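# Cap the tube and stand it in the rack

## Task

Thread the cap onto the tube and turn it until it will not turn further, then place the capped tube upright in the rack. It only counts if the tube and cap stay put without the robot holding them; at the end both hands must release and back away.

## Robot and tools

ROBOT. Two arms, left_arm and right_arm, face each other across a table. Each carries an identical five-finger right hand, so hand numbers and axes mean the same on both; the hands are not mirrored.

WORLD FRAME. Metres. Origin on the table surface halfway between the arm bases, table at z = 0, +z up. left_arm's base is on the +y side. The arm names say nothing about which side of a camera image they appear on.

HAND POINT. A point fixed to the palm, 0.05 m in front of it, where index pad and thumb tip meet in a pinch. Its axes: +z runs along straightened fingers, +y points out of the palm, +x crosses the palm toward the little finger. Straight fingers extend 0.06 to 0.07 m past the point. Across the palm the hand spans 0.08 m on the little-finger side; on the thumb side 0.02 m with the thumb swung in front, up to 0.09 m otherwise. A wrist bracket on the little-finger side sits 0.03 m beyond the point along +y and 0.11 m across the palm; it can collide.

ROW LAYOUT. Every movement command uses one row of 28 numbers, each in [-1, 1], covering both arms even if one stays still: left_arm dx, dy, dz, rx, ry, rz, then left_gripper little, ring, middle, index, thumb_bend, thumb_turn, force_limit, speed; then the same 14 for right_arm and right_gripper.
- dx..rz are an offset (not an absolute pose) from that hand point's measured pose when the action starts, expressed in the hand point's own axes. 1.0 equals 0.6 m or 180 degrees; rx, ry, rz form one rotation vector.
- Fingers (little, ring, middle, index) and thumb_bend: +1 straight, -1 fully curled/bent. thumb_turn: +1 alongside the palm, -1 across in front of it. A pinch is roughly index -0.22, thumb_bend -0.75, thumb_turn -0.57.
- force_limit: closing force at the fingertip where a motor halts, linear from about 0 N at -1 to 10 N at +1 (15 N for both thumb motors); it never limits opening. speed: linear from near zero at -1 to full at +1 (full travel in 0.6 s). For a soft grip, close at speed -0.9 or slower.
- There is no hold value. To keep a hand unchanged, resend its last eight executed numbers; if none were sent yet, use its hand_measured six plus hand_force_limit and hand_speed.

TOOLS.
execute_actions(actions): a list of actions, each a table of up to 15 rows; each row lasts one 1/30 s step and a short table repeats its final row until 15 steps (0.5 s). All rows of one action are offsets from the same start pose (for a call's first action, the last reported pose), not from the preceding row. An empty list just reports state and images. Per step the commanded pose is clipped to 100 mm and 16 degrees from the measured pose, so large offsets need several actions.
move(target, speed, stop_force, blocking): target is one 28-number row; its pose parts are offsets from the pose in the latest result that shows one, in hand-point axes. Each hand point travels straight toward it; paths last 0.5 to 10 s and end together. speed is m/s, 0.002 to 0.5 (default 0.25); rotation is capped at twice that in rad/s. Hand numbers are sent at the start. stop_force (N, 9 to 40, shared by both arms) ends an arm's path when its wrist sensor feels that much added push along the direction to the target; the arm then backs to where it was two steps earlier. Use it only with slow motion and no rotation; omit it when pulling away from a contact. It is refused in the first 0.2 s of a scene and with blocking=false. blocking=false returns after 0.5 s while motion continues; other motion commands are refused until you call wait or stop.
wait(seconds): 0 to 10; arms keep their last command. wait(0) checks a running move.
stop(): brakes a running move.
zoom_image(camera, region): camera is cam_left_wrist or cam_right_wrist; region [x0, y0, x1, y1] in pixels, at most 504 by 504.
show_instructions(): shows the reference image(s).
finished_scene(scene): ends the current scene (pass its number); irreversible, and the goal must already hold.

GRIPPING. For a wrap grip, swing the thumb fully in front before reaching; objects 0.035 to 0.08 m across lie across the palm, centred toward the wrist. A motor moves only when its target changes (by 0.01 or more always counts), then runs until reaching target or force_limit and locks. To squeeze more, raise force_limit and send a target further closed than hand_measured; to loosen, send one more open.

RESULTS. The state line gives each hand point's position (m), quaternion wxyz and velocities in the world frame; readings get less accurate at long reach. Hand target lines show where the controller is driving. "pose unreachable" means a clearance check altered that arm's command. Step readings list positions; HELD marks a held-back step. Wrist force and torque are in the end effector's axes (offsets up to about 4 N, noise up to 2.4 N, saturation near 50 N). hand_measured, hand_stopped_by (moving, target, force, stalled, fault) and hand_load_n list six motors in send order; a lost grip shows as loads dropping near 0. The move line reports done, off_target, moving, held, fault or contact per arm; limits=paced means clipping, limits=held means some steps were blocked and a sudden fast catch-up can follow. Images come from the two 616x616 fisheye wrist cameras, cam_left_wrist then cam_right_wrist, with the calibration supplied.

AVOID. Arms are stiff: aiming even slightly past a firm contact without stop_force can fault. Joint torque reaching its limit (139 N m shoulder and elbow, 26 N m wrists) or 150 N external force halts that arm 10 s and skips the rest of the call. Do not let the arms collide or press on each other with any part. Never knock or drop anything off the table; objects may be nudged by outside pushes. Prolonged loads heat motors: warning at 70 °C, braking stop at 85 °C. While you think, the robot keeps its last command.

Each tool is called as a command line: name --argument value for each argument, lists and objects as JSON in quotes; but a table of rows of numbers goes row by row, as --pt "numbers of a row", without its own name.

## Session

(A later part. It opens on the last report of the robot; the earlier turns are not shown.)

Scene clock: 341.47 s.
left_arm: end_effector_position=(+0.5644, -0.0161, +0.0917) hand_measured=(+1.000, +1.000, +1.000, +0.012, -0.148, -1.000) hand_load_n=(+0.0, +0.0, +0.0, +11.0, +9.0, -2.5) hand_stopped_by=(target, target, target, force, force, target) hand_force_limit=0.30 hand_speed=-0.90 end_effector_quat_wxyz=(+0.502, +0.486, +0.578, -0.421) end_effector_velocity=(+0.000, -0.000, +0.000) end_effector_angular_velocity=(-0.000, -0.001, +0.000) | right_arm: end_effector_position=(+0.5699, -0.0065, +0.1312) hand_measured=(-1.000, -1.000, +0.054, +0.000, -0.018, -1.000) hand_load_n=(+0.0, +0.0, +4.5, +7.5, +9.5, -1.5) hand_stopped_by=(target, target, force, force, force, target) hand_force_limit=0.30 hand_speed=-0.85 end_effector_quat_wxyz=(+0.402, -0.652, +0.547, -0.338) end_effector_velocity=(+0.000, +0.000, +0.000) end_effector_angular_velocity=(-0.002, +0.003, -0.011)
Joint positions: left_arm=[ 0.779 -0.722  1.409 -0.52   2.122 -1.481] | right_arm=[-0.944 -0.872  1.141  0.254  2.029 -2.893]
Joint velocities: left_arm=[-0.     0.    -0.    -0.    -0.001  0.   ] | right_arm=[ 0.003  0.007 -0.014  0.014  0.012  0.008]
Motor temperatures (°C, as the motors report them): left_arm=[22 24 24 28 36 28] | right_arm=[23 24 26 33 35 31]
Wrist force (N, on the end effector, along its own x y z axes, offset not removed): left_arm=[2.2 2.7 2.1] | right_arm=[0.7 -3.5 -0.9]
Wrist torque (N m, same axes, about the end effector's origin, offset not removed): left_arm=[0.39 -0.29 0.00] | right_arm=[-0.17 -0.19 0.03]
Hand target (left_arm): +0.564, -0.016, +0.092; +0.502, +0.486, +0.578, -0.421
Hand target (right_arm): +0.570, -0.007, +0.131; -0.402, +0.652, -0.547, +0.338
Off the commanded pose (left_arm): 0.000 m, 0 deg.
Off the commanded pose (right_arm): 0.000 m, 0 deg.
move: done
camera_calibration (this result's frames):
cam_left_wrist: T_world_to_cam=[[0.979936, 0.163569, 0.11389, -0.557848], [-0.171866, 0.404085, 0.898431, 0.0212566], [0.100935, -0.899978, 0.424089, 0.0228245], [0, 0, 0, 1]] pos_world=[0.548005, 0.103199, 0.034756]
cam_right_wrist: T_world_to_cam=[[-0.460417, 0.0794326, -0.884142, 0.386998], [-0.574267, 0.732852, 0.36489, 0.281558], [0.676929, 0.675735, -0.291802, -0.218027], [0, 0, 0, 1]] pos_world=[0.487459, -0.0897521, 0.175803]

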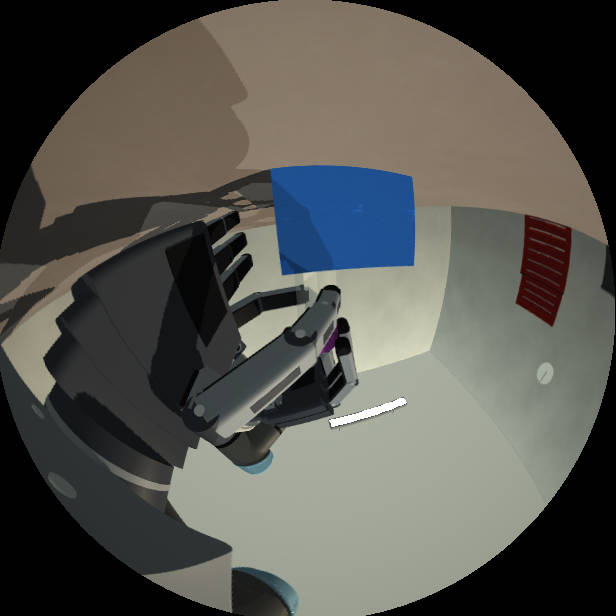

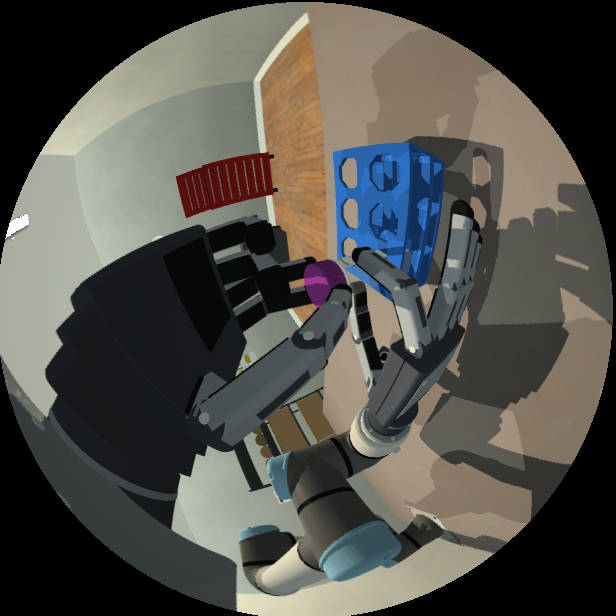

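move --target '[0,0,0,0,0,0,1,1,1,-0.35,-0.55,-1,0.3,-0.9,0.0193,0.0096,-0.0176,0,-0.397,-0.1996,-1,-1,0.2,0.18,0.1,-1,0.3,1]' --speed 0.4

move --target '[0,0,0,0,0,0,1,1,1,-0.35,-0.55,-1,0.3,-0.9,0,0,0,0,0,0,-1,-1,-0.3,-0.3,-0.4,-1,0.3,-0.85]'

move --target '[0,0,0,0,0,0,1,1,1,-0.35,-0.55,-1,0.3,-0.9,0.004,-0.0062,0.0129,0,0.1985,0.0998,-1,-1,-0.3,-0.3,-0.4,-1,0.3,-0.85]' --speed 0.33

move --target '[0,0,0,0,0,0,1,1,1,-0.35,-0.55,-1,0.3,-0.9,0.004,-0.0062,0.0129,0,0.1985,0.0998,-1,-1,-0.3,-0.3,-0.4,-1,0.3,-0.85]' --speed 0.33

move --target '[0,0,0,0,0,0,1,1,1,-0.35,-0.55,-1,0.3,-0.9,0.0193,0.0096,-0.0176,0,-0.397,-0.1996,-1,-1,0.2,0.18,0.1,-1,0.3,1]' --speed 0.4

move --target '[0,0,0,0,0,0,1,1,1,-0.35,-0.55,-1,0.3,-0.9,0,0,0,0,0,0,-1,-1,-0.3,-0.3,-0.4,-1,0.3,-0.85]'

move --target '[0,0,0,0,0,0,1,1,1,-0.35,-0.55,-1,0.3,-0.9,0.004,-0.0062,0.0129,0,0.1985,0.0998,-1,-1,-0.3,-0.3,-0.4,-1,0.3,-0.85]' --speed 0.33

move --target '[0,0,0,0,0,0,1,1,1,-0.35,-0.55,-1,0.3,-0.9,0.004,-0.0062,0.0129,0,0.1985,0.0998,-1,-1,-0.3,-0.3,-0.4,-1,0.3,-0.85]' --speed 0.33

zoom_image --camera "cam_right_wrist" --region '[290,210,430,350]'

Scene clock: 368.17 s.
left_arm: end_effector_position=(+0.5644, -0.0161, +0.0917) hand_measured=(+1.000, +1.000, +1.000, +0.010, -0.148, -1.000) hand_load_n=(+0.0, +0.0, +0.0, +11.5, +9.0, -2.5) hand_stopped_by=(target, target, target, force, force, target) hand_force_limit=0.30 hand_speed=-0.90 end_effector_quat_wxyz=(+0.502, +0.486, +0.578, -0.421) end_effector_velocity=(+0.000, +0.000, -0.000) end_effector_angular_velocity=(+0.000, +0.001, -0.000) | right_arm: end_effector_position=(+0.5602, -0.0200, +0.1312) hand_measured=(-1.000, -1.000, +0.200, +0.180, +0.100, -1.000) hand_load_n=(+0.0, +0.0, +0.0, +0.0, +0.0, +0.0) hand_stopped_by=(target, target, target, target, target, target) hand_force_limit=0.30 hand_speed=1.00 end_effector_quat_wxyz=(-0.526, +0.851, +0.000, +0.002) end_effector_velocity=(-0.000, +0.001, -0.001) end_effector_angular_velocity=(-0.008, +0.006, +0.012)
Joint positions: left_arm=[ 0.779 -0.722  1.409 -0.52   2.122 -1.481] | right_arm=[-1.308 -0.567  0.667  0.894  0.563 -4.06 ]
Joint velocities: left_arm=[ 0.001 -0.    -0.     0.001  0.001 -0.   ] | right_arm=[ 0.002  0.021 -0.037  0.044 -0.001 -0.023]
Motor temperatures (°C, as the motors report them): left_arm=[22 24 24 28 36 28] | right_arm=[23 24 26 33 35 31]
Wrist force (N, on the end effector, along its own x y z axes, offset not removed): left_arm=[-0.9 2.0 -3.0] | right_arm=[-0.5 0.4 1.1]
Wrist torque (N m, same axes, about the end effector's origin, offset not removed): left_arm=[0.68 -0.06 -0.03] | right_arm=[0.16 0.20 0.10]
Hand target (left_arm): +0.564, -0.016, +0.092; +0.502, +0.486, +0.578, -0.421
Hand target (right_arm): +0.560, -0.020, +0.131; -0.525, +0.851, +0.001, +0.001
Off the commanded pose (left_arm): 0.000 m, 0 deg.
Off the commanded pose (right_arm): 0.000 m, 0 deg.
move: done
camera_calibration (this result's frames):
cam_left_wrist: T_world_to_cam=[[0.979936, 0.163569, 0.11389, -0.557848], [-0.171867, 0.404085, 0.89843, 0.0212568], [0.100934, -0.899978, 0.42409, 0.0228244], [0, 0, 0, 1]] pos_world=[0.548005, 0.103199, 0.0347562]
cam_right_wrist: T_world_to_cam=[[-0.157172, -0.438112, -0.885073, 0.203453], [-0.823141, -0.437058, 0.362518, 0.402139], [-0.545652, 0.785518, -0.291935, 0.484755], [0, 0, 0, 1]] pos_world=[0.627501, -0.115891, 0.175805]

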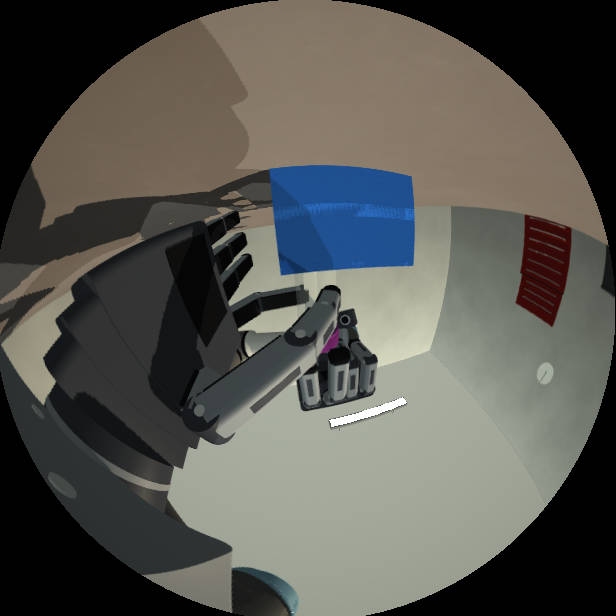

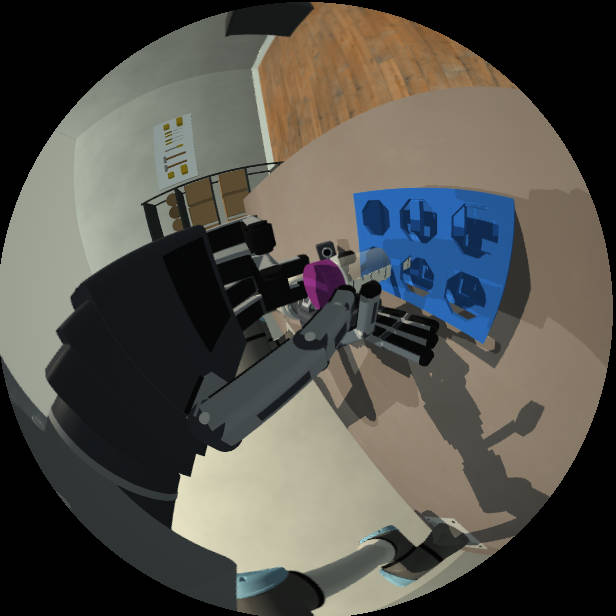

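Scene clock: 369.30 s.
left_arm: end_effector_position=(+0.5644, -0.0161, +0.0917) hand_measured=(+1.000, +1.000, +1.000, +0.010, -0.148, -1.000) hand_load_n=(+0.0, +0.0, +0.0, +13.5, +8.0, -1.5) hand_stopped_by=(target, target, target, force, force, target) hand_force_limit=0.30 hand_speed=-0.90 end_effector_quat_wxyz=(+0.502, +0.486, +0.578, -0.421) end_effector_velocity=(+0.000, -0.000, +0.000) end_effector_angular_velocity=(-0.000, -0.001, +0.000) | right_arm: end_effector_position=(+0.5602, -0.0200, +0.1312) hand_measured=(-1.000, -1.000, +0.054, +0.000, -0.014, -1.000) hand_load_n=(+0.0, +0.0, +6.5, +7.5, +9.5, -0.5) hand_stopped_by=(target, target, force, force, force, target) hand_force_limit=0.30 hand_speed=-0.85 end_effector_quat_wxyz=(-0.526, +0.851, +0.000, +0.002) end_effector_velocity=(+0.000, -0.000, +0.000) end_effector_angular_velocity=(+0.001, -0.000, -0.000)
Joint positions: left_arm=[ 0.779 -0.722  1.409 -0.52   2.122 -1.481] | right_arm=[-1.308 -0.567  0.667  0.894  0.563 -4.06 ]
Joint velocities: left_arm=[-0. -0. -0. -0. -0.  0.] | right_arm=[-0.    -0.    -0.001 -0.    -0.001  0.001]
Motor temperatures (°C, as the motors report them): left_arm=[22 24 24 28 36 28] | right_arm=[23 24 26 33 35 31]
Wrist force (N, on the end effector, along its own x y z axes, offset not removed): left_arm=[-1.8 0.3 1.6] | right_arm=[0.7 -2.7 4.0]
Wrist torque (N m, same axes, about the end effector's origin, offset not removed): left_arm=[0.43 0.30 -0.25] | right_arm=[0.06 -0.10 0.16]
Hand target (left_arm): +0.564, -0.016, +0.092; +0.502, +0.486, +0.578, -0.421
Hand target (right_arm): +0.560, -0.020, +0.131; -0.526, +0.851, +0.000, +0.002
Off the commanded pose (left_arm): 0.000 m, 0 deg.
Off the commanded pose (right_arm): 0.000 m, 0 deg.
move: done
camera_calibration (this result's frames):
cam_left_wrist: T_world_to_cam=[[0.979936, 0.163569, 0.11389, -0.557848], [-0.171867, 0.404085, 0.89843, 0.0212568], [0.100934, -0.899978, 0.42409, 0.0228245], [0, 0, 0, 1]] pos_world=[0.548005, 0.103199, 0.0347562]
cam_right_wrist: T_world_to_cam=[[-0.157128, -0.438098, -0.885088, 0.203446], [-0.823121, -0.437118, 0.362491, 0.40212], [-0.545694, 0.785492, -0.291924, 0.484741], [0, 0, 0, 1]] pos_world=[0.627481, -0.115857, 0.17581]

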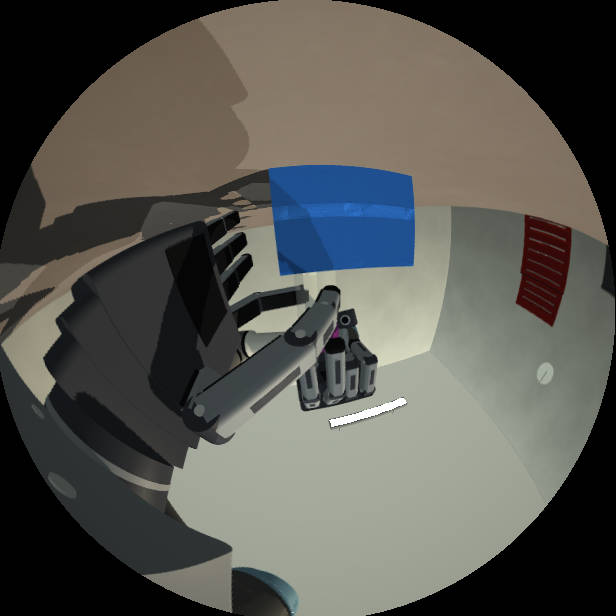

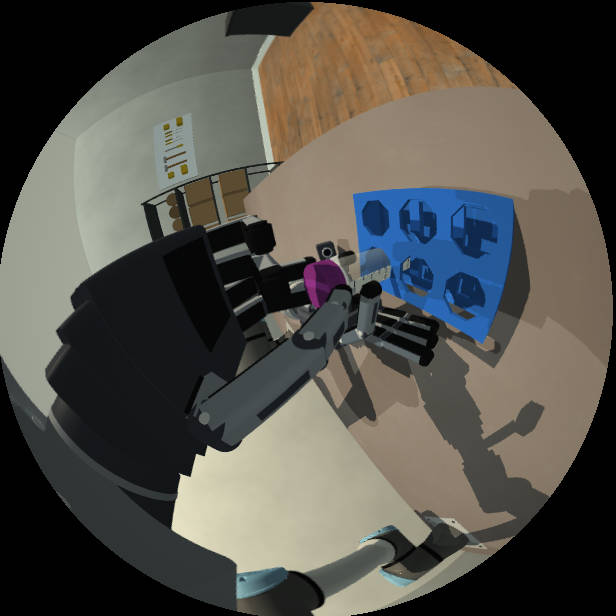

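Scene clock: 370.90 s.
left_arm: end_effector_position=(+0.5644, -0.0161, +0.0917) hand_measured=(+1.000, +1.000, +1.000, +0.010, -0.148, -1.000) hand_load_n=(+0.0, +0.0, +0.0, +12.5, +9.0, -1.5) hand_stopped_by=(target, target, target, force, force, target) hand_force_limit=0.30 hand_speed=-0.90 end_effector_quat_wxyz=(+0.502, +0.486, +0.578, -0.421) end_effector_velocity=(+0.000, +0.000, +0.000) end_effector_angular_velocity=(+0.000, -0.000, +0.001) | right_arm: end_effector_position=(+0.5624, -0.0115, +0.1308) hand_measured=(-1.000, -1.000, +0.054, +0.000, -0.012, -1.000) hand_load_n=(+0.0, +0.0, +6.0, +7.0, +9.5, -0.5) hand_stopped_by=(target, target, force, force, force, target) hand_force_limit=0.30 hand_speed=-0.85 end_effector_quat_wxyz=(+0.494, -0.800, +0.290, -0.180) end_effector_velocity=(+0.001, +0.000, -0.001) end_effector_angular_velocity=(-0.002, -0.004, -0.012)
Joint positions: left_arm=[ 0.779 -0.722  1.409 -0.52   2.122 -1.481] | right_arm=[-1.175 -0.941  1.257  0.183  1.206 -3.335]
Joint velocities: left_arm=[ 0.    -0.    -0.001  0.001 -0.001  0.   ] | right_arm=[ 0.004 -0.002  0.005 -0.008  0.016  0.005]
Motor temperatures (°C, as the motors report them): left_arm=[22 24 24 28 36 28] | right_arm=[23 24 26 33 35 31]
Wrist force (N, on the end effector, along its own x y z axes, offset not removed): left_arm=[-3.0 -1.8 5.1] | right_arm=[-4.0 -1.9 2.2]
Wrist torque (N m, same axes, about the end effector's origin, offset not removed): left_arm=[-0.16 0.34 -0.26] | right_arm=[-0.04 0.46 -0.17]
Hand target (left_arm): +0.564, -0.016, +0.092; +0.502, +0.486, +0.578, -0.421
Hand target (right_arm): +0.562, -0.012, +0.131; -0.494, +0.799, -0.291, +0.181
Off the commanded pose (left_arm): 0.000 m, 0 deg.
Off the commanded pose (right_arm): 0.000 m, 0 deg.
move: done
camera_calibration (this result's frames):
cam_left_wrist: T_world_to_cam=[[0.979936, 0.16357, 0.11389, -0.557848], [-0.171867, 0.404085, 0.89843, 0.0212569], [0.100934, -0.899978, 0.42409, 0.0228245], [0, 0, 0, 1]] pos_world=[0.548005, 0.103199, 0.0347561]
cam_right_wrist: T_world_to_cam=[[-0.402721, -0.23445, -0.884787, 0.347565], [-0.911379, 0.192341, 0.363859, 0.464494], [0.0848737, 0.95291, -0.291133, 0.126406], [0, 0, 0, 1]] pos_world=[0.552573, -0.128308, 0.175312]

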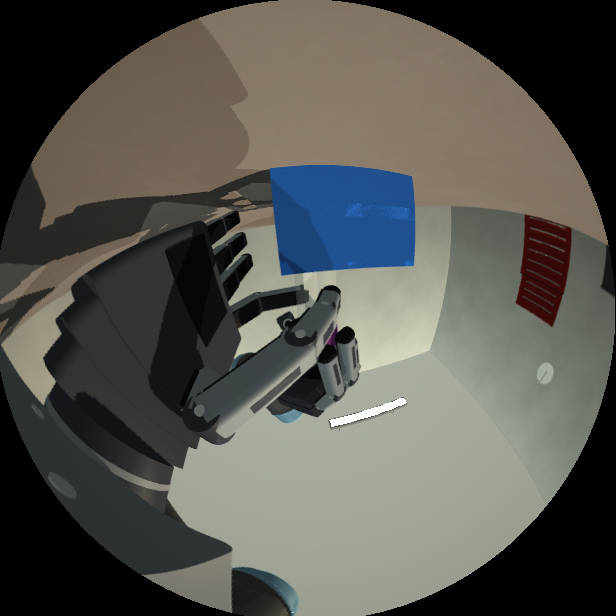

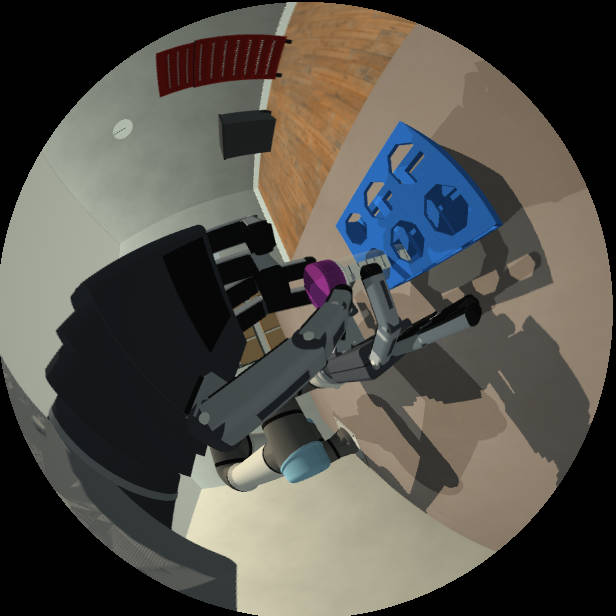

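Scene clock: 372.50 s.
left_arm: end_effector_position=(+0.5644, -0.0161, +0.0917) hand_measured=(+1.000, +1.000, +1.000, +0.010, -0.148, -1.000) hand_load_n=(+0.0, +0.0, +0.0, +11.5, +9.5, -2.5) hand_stopped_by=(target, target, target, force, force, target) hand_force_limit=0.30 hand_speed=-0.90 end_effector_quat_wxyz=(+0.502, +0.486, +0.578, -0.421) end_effector_velocity=(-0.001, -0.000, -0.001) end_effector_angular_velocity=(+0.001, +0.001, -0.000) | right_arm: end_effector_position=(+0.5698, -0.0065, +0.1306) hand_measured=(-1.000, -1.000, +0.054, +0.000, -0.012, -1.000) hand_load_n=(+0.0, +0.0, +5.5, +6.5, +10.0, -0.5) hand_stopped_by=(target, target, force, force, force, target) hand_force_limit=0.30 hand_speed=-0.85 end_effector_quat_wxyz=(+0.403, -0.652, +0.546, -0.337) end_effector_velocity=(+0.000, +0.000, -0.001) end_effector_angular_velocity=(-0.002, +0.005, -0.010)
Joint positions: left_arm=[ 0.779 -0.722  1.409 -0.52   2.122 -1.481] | right_arm=[-0.944 -0.873  1.144  0.25   2.028 -2.893]
Joint velocities: left_arm=[-0.001  0.     0.002 -0.    -0.001  0.   ] | right_arm=[ 0.003  0.008 -0.013  0.014  0.011  0.009]
Motor temperatures (°C, as the motors report them): left_arm=[22 24 24 28 36 28] | right_arm=[23 24 26 33 35 31]
Wrist force (N, on the end effector, along its own x y z axes, offset not removed): left_arm=[0.3 0.5 1.9] | right_arm=[0.6 -3.6 3.4]
Wrist torque (N m, same axes, about the end effector's origin, offset not removed): left_arm=[0.13 0.09 -0.08] | right_arm=[-0.50 -0.28 0.01]
Hand target (left_arm): +0.564, -0.016, +0.092; +0.502, +0.486, +0.578, -0.421
Hand target (right_arm): +0.570, -0.007, +0.131; -0.403, +0.652, -0.547, +0.338
Off the commanded pose (left_arm): 0.000 m, 0 deg.
Off the commanded pose (right_arm): 0.000 m, 0 deg.
move: done
camera_calibration (this result's frames):
cam_left_wrist: T_world_to_cam=[[0.979936, 0.163569, 0.11389, -0.557848], [-0.171867, 0.404085, 0.89843, 0.0212567], [0.100934, -0.899978, 0.42409, 0.0228245], [0, 0, 0, 1]] pos_world=[0.548005, 0.103199, 0.0347562]
cam_right_wrist: T_world_to_cam=[[-0.459842, 0.0799592, -0.884394, 0.386097], [-0.575224, 0.731916, 0.365262, 0.282188], [0.676508, 0.676687, -0.290571, -0.218055], [0, 0, 0, 1]] pos_world=[0.487381, -0.0898549, 0.175028]

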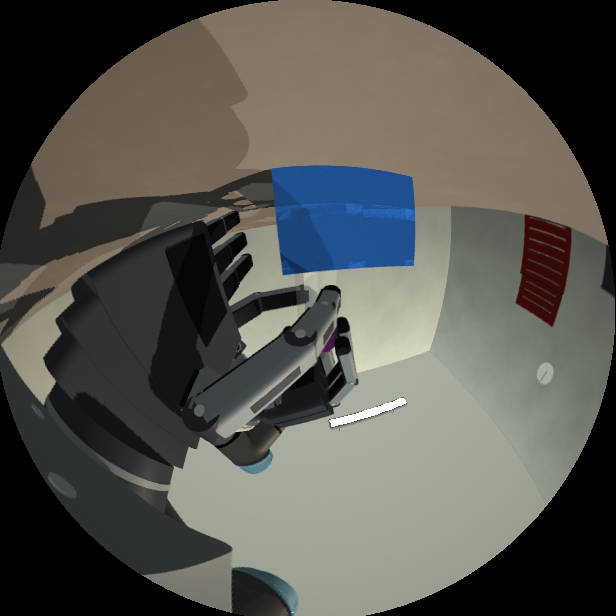

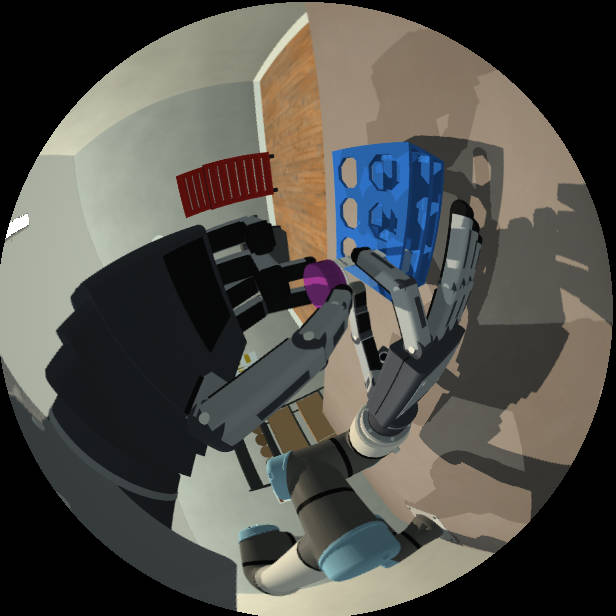

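Scene clock: 375.00 s.
left_arm: end_effector_position=(+0.5644, -0.0161, +0.0917) hand_measured=(+1.000, +1.000, +1.000, +0.010, -0.148, -1.000) hand_load_n=(+0.0, +0.0, +0.0, +11.5, +9.0, -2.5) hand_stopped_by=(target, target, target, force, force, target) hand_force_limit=0.30 hand_speed=-0.90 end_effector_quat_wxyz=(+0.502, +0.486, +0.578, -0.421) end_effector_velocity=(+0.000, +0.001, -0.000) end_effector_angular_velocity=(+0.000, -0.000, +0.001) | right_arm: end_effector_position=(+0.5601, -0.0200, +0.1306) hand_measured=(-1.000, -1.000, +0.200, +0.180, +0.100, -1.000) hand_load_n=(+0.0, +0.0, +0.0, +0.0, +0.0, +0.0) hand_stopped_by=(target, target, target, target, target, target) hand_force_limit=0.30 hand_speed=1.00 end_effector_quat_wxyz=(-0.526, +0.850, +0.001, +0.002) end_effector_velocity=(-0.000, +0.000, -0.001) end_effector_angular_velocity=(-0.010, +0.006, +0.011)
Joint positions: left_arm=[ 0.779 -0.722  1.409 -0.52   2.122 -1.481] | right_arm=[-1.308 -0.567  0.669  0.891  0.561 -4.061]
Joint velocities: left_arm=[ 0.001 -0.     0.    -0.     0.     0.   ] | right_arm=[ 0.002  0.021 -0.037  0.043  0.001 -0.022]
Motor temperatures (°C, as the motors report them): left_arm=[22 24 24 28 36 28] | right_arm=[23 24 26 33 35 31]
Wrist force (N, on the end effector, along its own x y z axes, offset not removed): left_arm=[-1.3 1.2 -2.1] | right_arm=[-2.9 1.3 1.2]
Wrist torque (N m, same axes, about the end effector's origin, offset not removed): left_arm=[0.62 0.08 -0.13] | right_arm=[0.15 0.21 0.11]
Hand target (left_arm): +0.564, -0.016, +0.092; +0.502, +0.486, +0.578, -0.421
Hand target (right_arm): +0.560, -0.020, +0.131; -0.526, +0.851, +0.001, +0.001
Off the commanded pose (left_arm): 0.000 m, 0 deg.
Off the commanded pose (right_arm): 0.000 m, 0 deg.
move: done
camera_calibration (this result's frames):
cam_left_wrist: T_world_to_cam=[[0.979936, 0.163569, 0.11389, -0.557848], [-0.171867, 0.404085, 0.89843, 0.0212567], [0.100934, -0.899978, 0.42409, 0.0228244], [0, 0, 0, 1]] pos_world=[0.548005, 0.103199, 0.0347562]
cam_right_wrist: T_world_to_cam=[[-0.15611, -0.437299, -0.885663, 0.202369], [-0.822997, -0.438223, 0.361438, 0.402324], [-0.546174, 0.785322, -0.291484, 0.484725], [0, 0, 0, 1]] pos_world=[0.627448, -0.115861, 0.175105]

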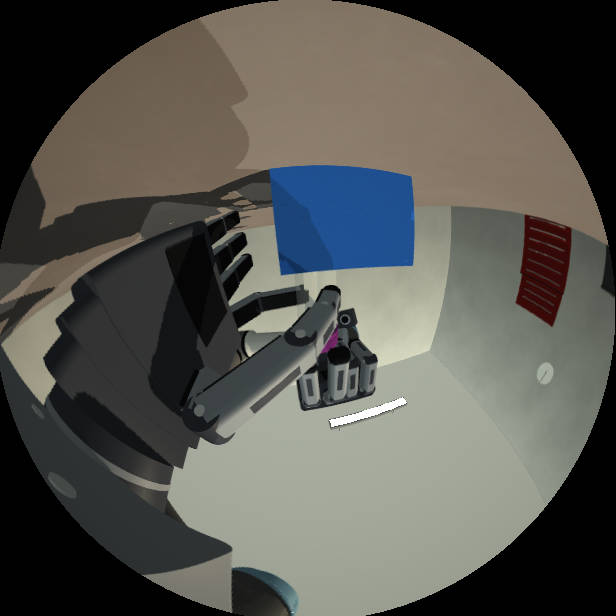

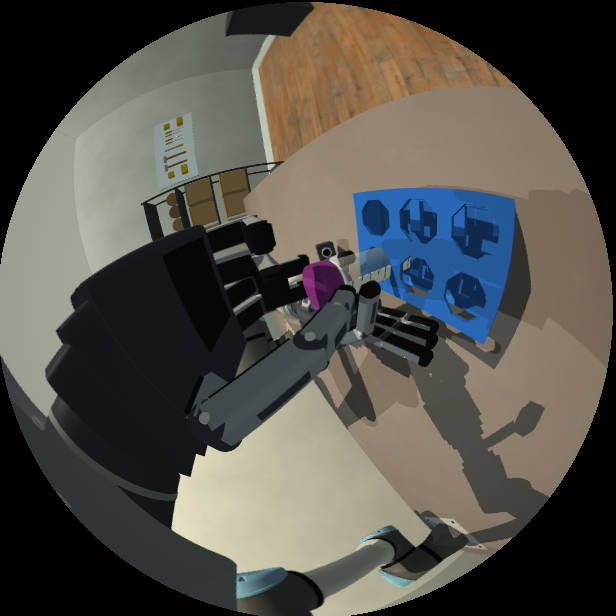

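Scene clock: 376.13 s.
left_arm: end_effector_position=(+0.5644, -0.0161, +0.0917) hand_measured=(+1.000, +1.000, +1.000, +0.010, -0.148, -1.000) hand_load_n=(+0.0, +0.0, +0.0, +13.0, +8.5, -1.5) hand_stopped_by=(target, target, target, force, force, target) hand_force_limit=0.30 hand_speed=-0.90 end_effector_quat_wxyz=(+0.502, +0.486, +0.578, -0.421) end_effector_velocity=(-0.001, -0.001, +0.000) end_effector_angular_velocity=(-0.001, -0.001, -0.002) | right_arm: end_effector_position=(+0.5600, -0.0200, +0.1306) hand_measured=(-1.000, -1.000, +0.054, +0.008, -0.014, -1.000) hand_load_n=(+0.0, +0.0, +6.0, +7.0, +9.0, -0.5) hand_stopped_by=(target, target, force, force, force, target) hand_force_limit=0.30 hand_speed=-0.85 end_effector_quat_wxyz=(-0.526, +0.850, +0.001, +0.002) end_effector_velocity=(+0.000, +0.000, +0.001) end_effector_angular_velocity=(+0.000, -0.001, +0.000)
Joint positions: left_arm=[ 0.779 -0.722  1.409 -0.52   2.122 -1.481] | right_arm=[-1.308 -0.567  0.669  0.891  0.561 -4.061]
Joint velocities: left_arm=[-0.001 -0.     0.    -0.001  0.001  0.   ] | right_arm=[-0.     0.    -0.002  0.001  0.    -0.   ]
Motor temperatures (°C, as the motors report them): left_arm=[22 24 24 28 36 28] | right_arm=[23 24 26 33 35 31]
Wrist force (N, on the end effector, along its own x y z axes, offset not removed): left_arm=[1.1 -0.9 3.9] | right_arm=[-1.8 -2.2 2.4]
Wrist torque (N m, same axes, about the end effector's origin, offset not removed): left_arm=[-0.13 -0.10 -0.12] | right_arm=[0.01 0.44 -0.11]
Hand target (left_arm): +0.564, -0.016, +0.092; +0.502, +0.486, +0.578, -0.421
Hand target (right_arm): +0.560, -0.020, +0.131; -0.526, +0.850, +0.001, +0.002
Off the commanded pose (left_arm): 0.000 m, 0 deg.
Off the commanded pose (right_arm): 0.000 m, 0 deg.
move: done
camera_calibration (this result's frames):
cam_left_wrist: T_world_to_cam=[[0.979936, 0.163569, 0.11389, -0.557848], [-0.171867, 0.404085, 0.89843, 0.0212569], [0.100934, -0.899978, 0.42409, 0.0228245], [0, 0, 0, 1]] pos_world=[0.548005, 0.103199, 0.0347561]
cam_right_wrist: T_world_to_cam=[[-0.15607, -0.437286, -0.885676, 0.202364], [-0.822975, -0.438282, 0.361415, 0.402304], [-0.546218, 0.785296, -0.291473, 0.48471], [0, 0, 0, 1]] pos_world=[0.627427, -0.115827, 0.175111]

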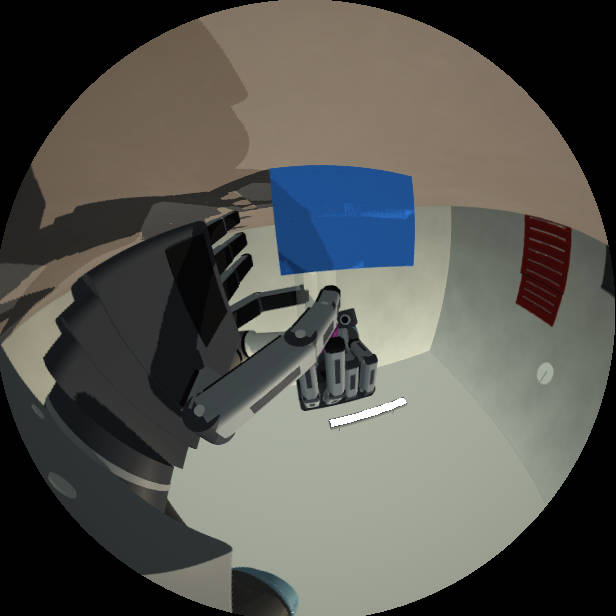

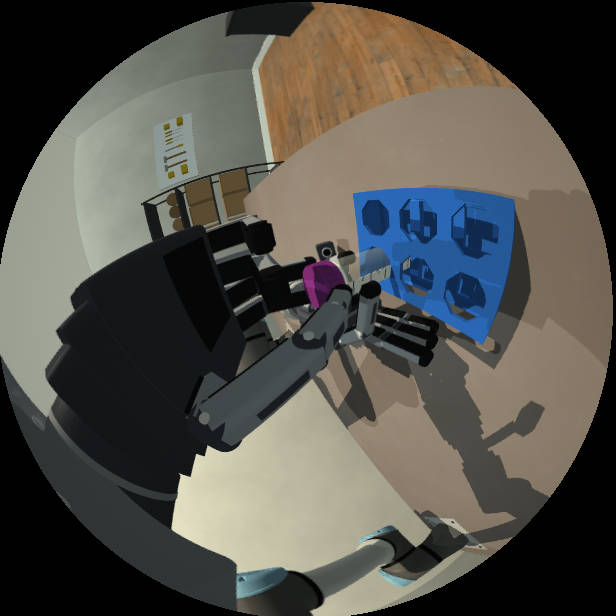

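Scene clock: 377.73 s.
left_arm: end_effector_position=(+0.5644, -0.0161, +0.0917) hand_measured=(+1.000, +1.000, +1.000, +0.010, -0.148, -1.000) hand_load_n=(+0.0, +0.0, +0.0, +12.5, +8.5, -1.5) hand_stopped_by=(target, target, target, force, force, target) hand_force_limit=0.30 hand_speed=-0.90 end_effector_quat_wxyz=(+0.502, +0.486, +0.578, -0.421) end_effector_velocity=(+0.001, +0.001, -0.000) end_effector_angular_velocity=(+0.001, +0.001, +0.001) | right_arm: end_effector_position=(+0.5622, -0.0115, +0.1302) hand_measured=(-1.000, -1.000, +0.054, +0.008, -0.014, -1.000) hand_load_n=(+0.0, +0.0, +5.5, +7.0, +9.5, -0.5) hand_stopped_by=(target, target, force, force, force, target) hand_force_limit=0.30 hand_speed=-0.85 end_effector_quat_wxyz=(+0.495, -0.799, +0.290, -0.180) end_effector_velocity=(+0.000, +0.000, -0.000) end_effector_angular_velocity=(+0.000, -0.003, -0.012)
Joint positions: left_arm=[ 0.779 -0.722  1.409 -0.52   2.122 -1.481] | right_arm=[-1.175 -0.941  1.259  0.18   1.204 -3.335]
Joint velocities: left_arm=[ 0.001  0.     0.001  0.    -0.    -0.   ] | right_arm=[ 0.004 -0.002  0.005 -0.008  0.015  0.007]
Motor temperatures (°C, as the motors report them): left_arm=[22 24 24 28 36 28] | right_arm=[23 24 26 33 35 31]
Wrist force (N, on the end effector, along its own x y z axes, offset not removed): left_arm=[0.5 -0.4 1.6] | right_arm=[-1.8 -2.4 1.7]
Wrist torque (N m, same axes, about the end effector's origin, offset not removed): left_arm=[0.32 -0.28 0.11] | right_arm=[-0.12 0.21 -0.05]
Hand target (left_arm): +0.564, -0.016, +0.092; +0.502, +0.486, +0.578, -0.421
Hand target (right_arm): +0.562, -0.011, +0.130; -0.494, +0.799, -0.290, +0.180
Off the commanded pose (left_arm): 0.000 m, 0 deg.
Off the commanded pose (right_arm): 0.000 m, 0 deg.
move: done
camera_calibration (this result's frames):
cam_left_wrist: T_world_to_cam=[[0.979936, 0.163569, 0.11389, -0.557848], [-0.171867, 0.404085, 0.89843, 0.0212568], [0.100934, -0.899978, 0.42409, 0.0228246], [0, 0, 0, 1]] pos_world=[0.548005, 0.103199, 0.0347561]
cam_right_wrist: T_world_to_cam=[[-0.401871, -0.233878, -0.885325, 0.34655], [-0.911819, 0.191089, 0.363416, 0.464901], [0.0841807, 0.953303, -0.290048, 0.126467], [0, 0, 0, 1]] pos_world=[0.552527, -0.128348, 0.174538]

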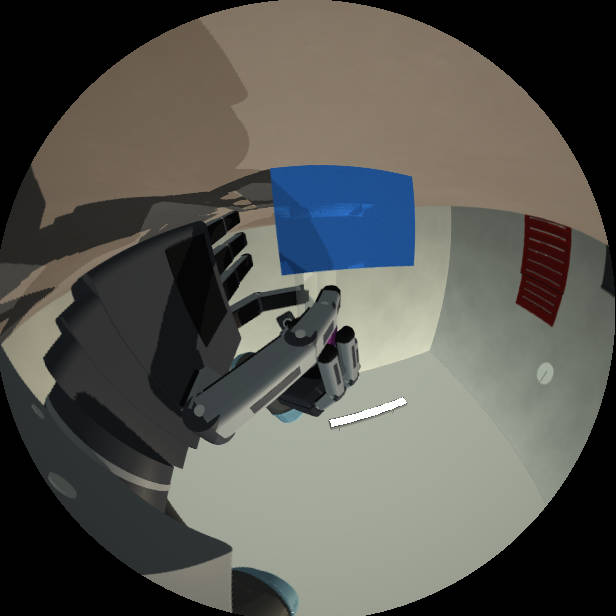

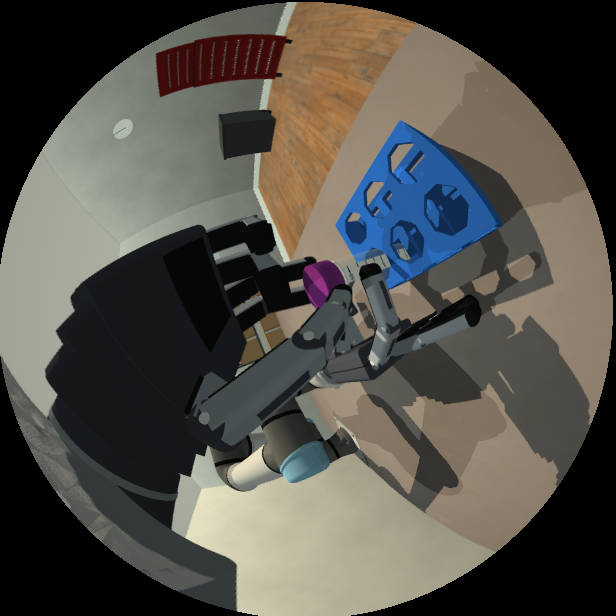

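Scene clock: 379.33 s.
left_arm: end_effector_position=(+0.5644, -0.0161, +0.0917) hand_measured=(+1.000, +1.000, +1.000, +0.010, -0.148, -1.000) hand_load_n=(+0.0, +0.0, +0.0, +11.5, +9.0, -2.5) hand_stopped_by=(target, target, target, force, force, target) hand_force_limit=0.30 hand_speed=-0.90 end_effector_quat_wxyz=(+0.502, +0.486, +0.578, -0.421) end_effector_velocity=(+0.001, +0.001, +0.000) end_effector_angular_velocity=(-0.001, -0.001, +0.002) | right_arm: end_effector_position=(+0.5697, -0.0065, +0.1300) hand_measured=(-1.000, -1.000, +0.054, +0.008, -0.014, -1.000) hand_load_n=(+0.0, +0.0, +5.0, +6.5, +10.0, -0.5) hand_stopped_by=(target, target, force, force, force, target) hand_force_limit=0.30 hand_speed=-0.85 end_effector_quat_wxyz=(+0.404, -0.652, +0.546, -0.337) end_effector_velocity=(+0.001, +0.001, +0.000) end_effector_angular_velocity=(-0.000, +0.003, -0.013)
Joint positions: left_arm=[ 0.779 -0.722  1.409 -0.52   2.122 -1.481] | right_arm=[-0.944 -0.873  1.147  0.247  2.027 -2.893]
Joint velocities: left_arm=[ 0.002 -0.    -0.    -0.    -0.001 -0.   ] | right_arm=[ 0.003  0.009 -0.016  0.014  0.013  0.01 ]
Motor temperatures (°C, as the motors report them): left_arm=[22 24 24 28 36 28] | right_arm=[23 24 26 33 35 31]
Wrist force (N, on the end effector, along its own x y z axes, offset not removed): left_arm=[0.6 2.0 3.8] | right_arm=[-2.7 1.6 2.8]
Wrist torque (N m, same axes, about the end effector's origin, offset not removed): left_arm=[0.37 -0.35 0.03] | right_arm=[0.21 0.21 0.08]
Hand target (left_arm): +0.564, -0.016, +0.092; +0.502, +0.486, +0.578, -0.421
Hand target (right_arm): +0.570, -0.006, +0.130; -0.403, +0.652, -0.546, +0.337
Off the commanded pose (left_arm): 0.000 m, 0 deg.
Off the commanded pose (right_arm): 0.000 m, 0 deg.
move: done
camera_calibration (this result's frames):
cam_left_wrist: T_world_to_cam=[[0.979936, 0.163569, 0.11389, -0.557848], [-0.171867, 0.404085, 0.89843, 0.0212568], [0.100934, -0.899978, 0.42409, 0.0228245], [0, 0, 0, 1]] pos_world=[0.548005, 0.103199, 0.0347562]
cam_right_wrist: T_world_to_cam=[[-0.459297, 0.0804679, -0.884631, 0.385194], [-0.57618, 0.730974, 0.365641, 0.28281], [0.676065, 0.677644, -0.28937, -0.218065], [0, 0, 0, 1]] pos_world=[0.487294, -0.0899521, 0.174246]

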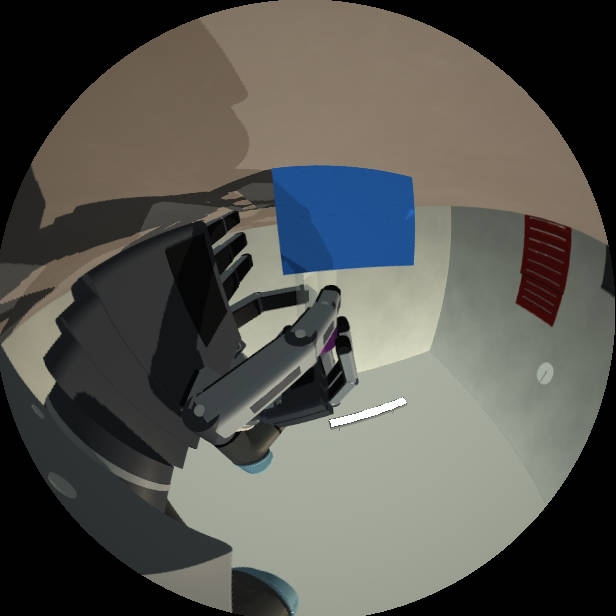

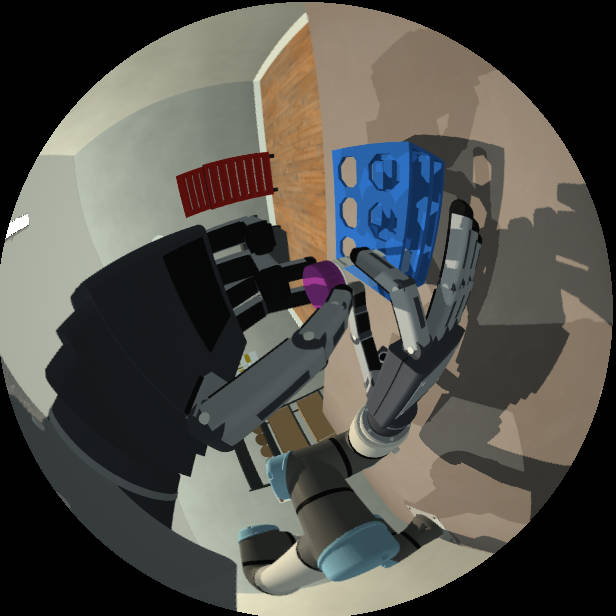

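Region (290, 210, 430, 350) of cam_right_wrist's 616x616 image, scaled by 3.600, with more detail than that image has.

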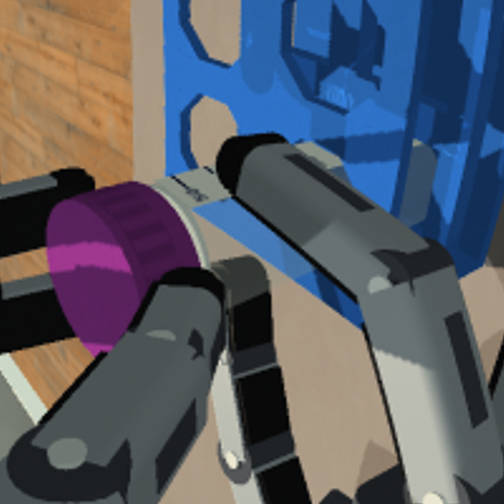

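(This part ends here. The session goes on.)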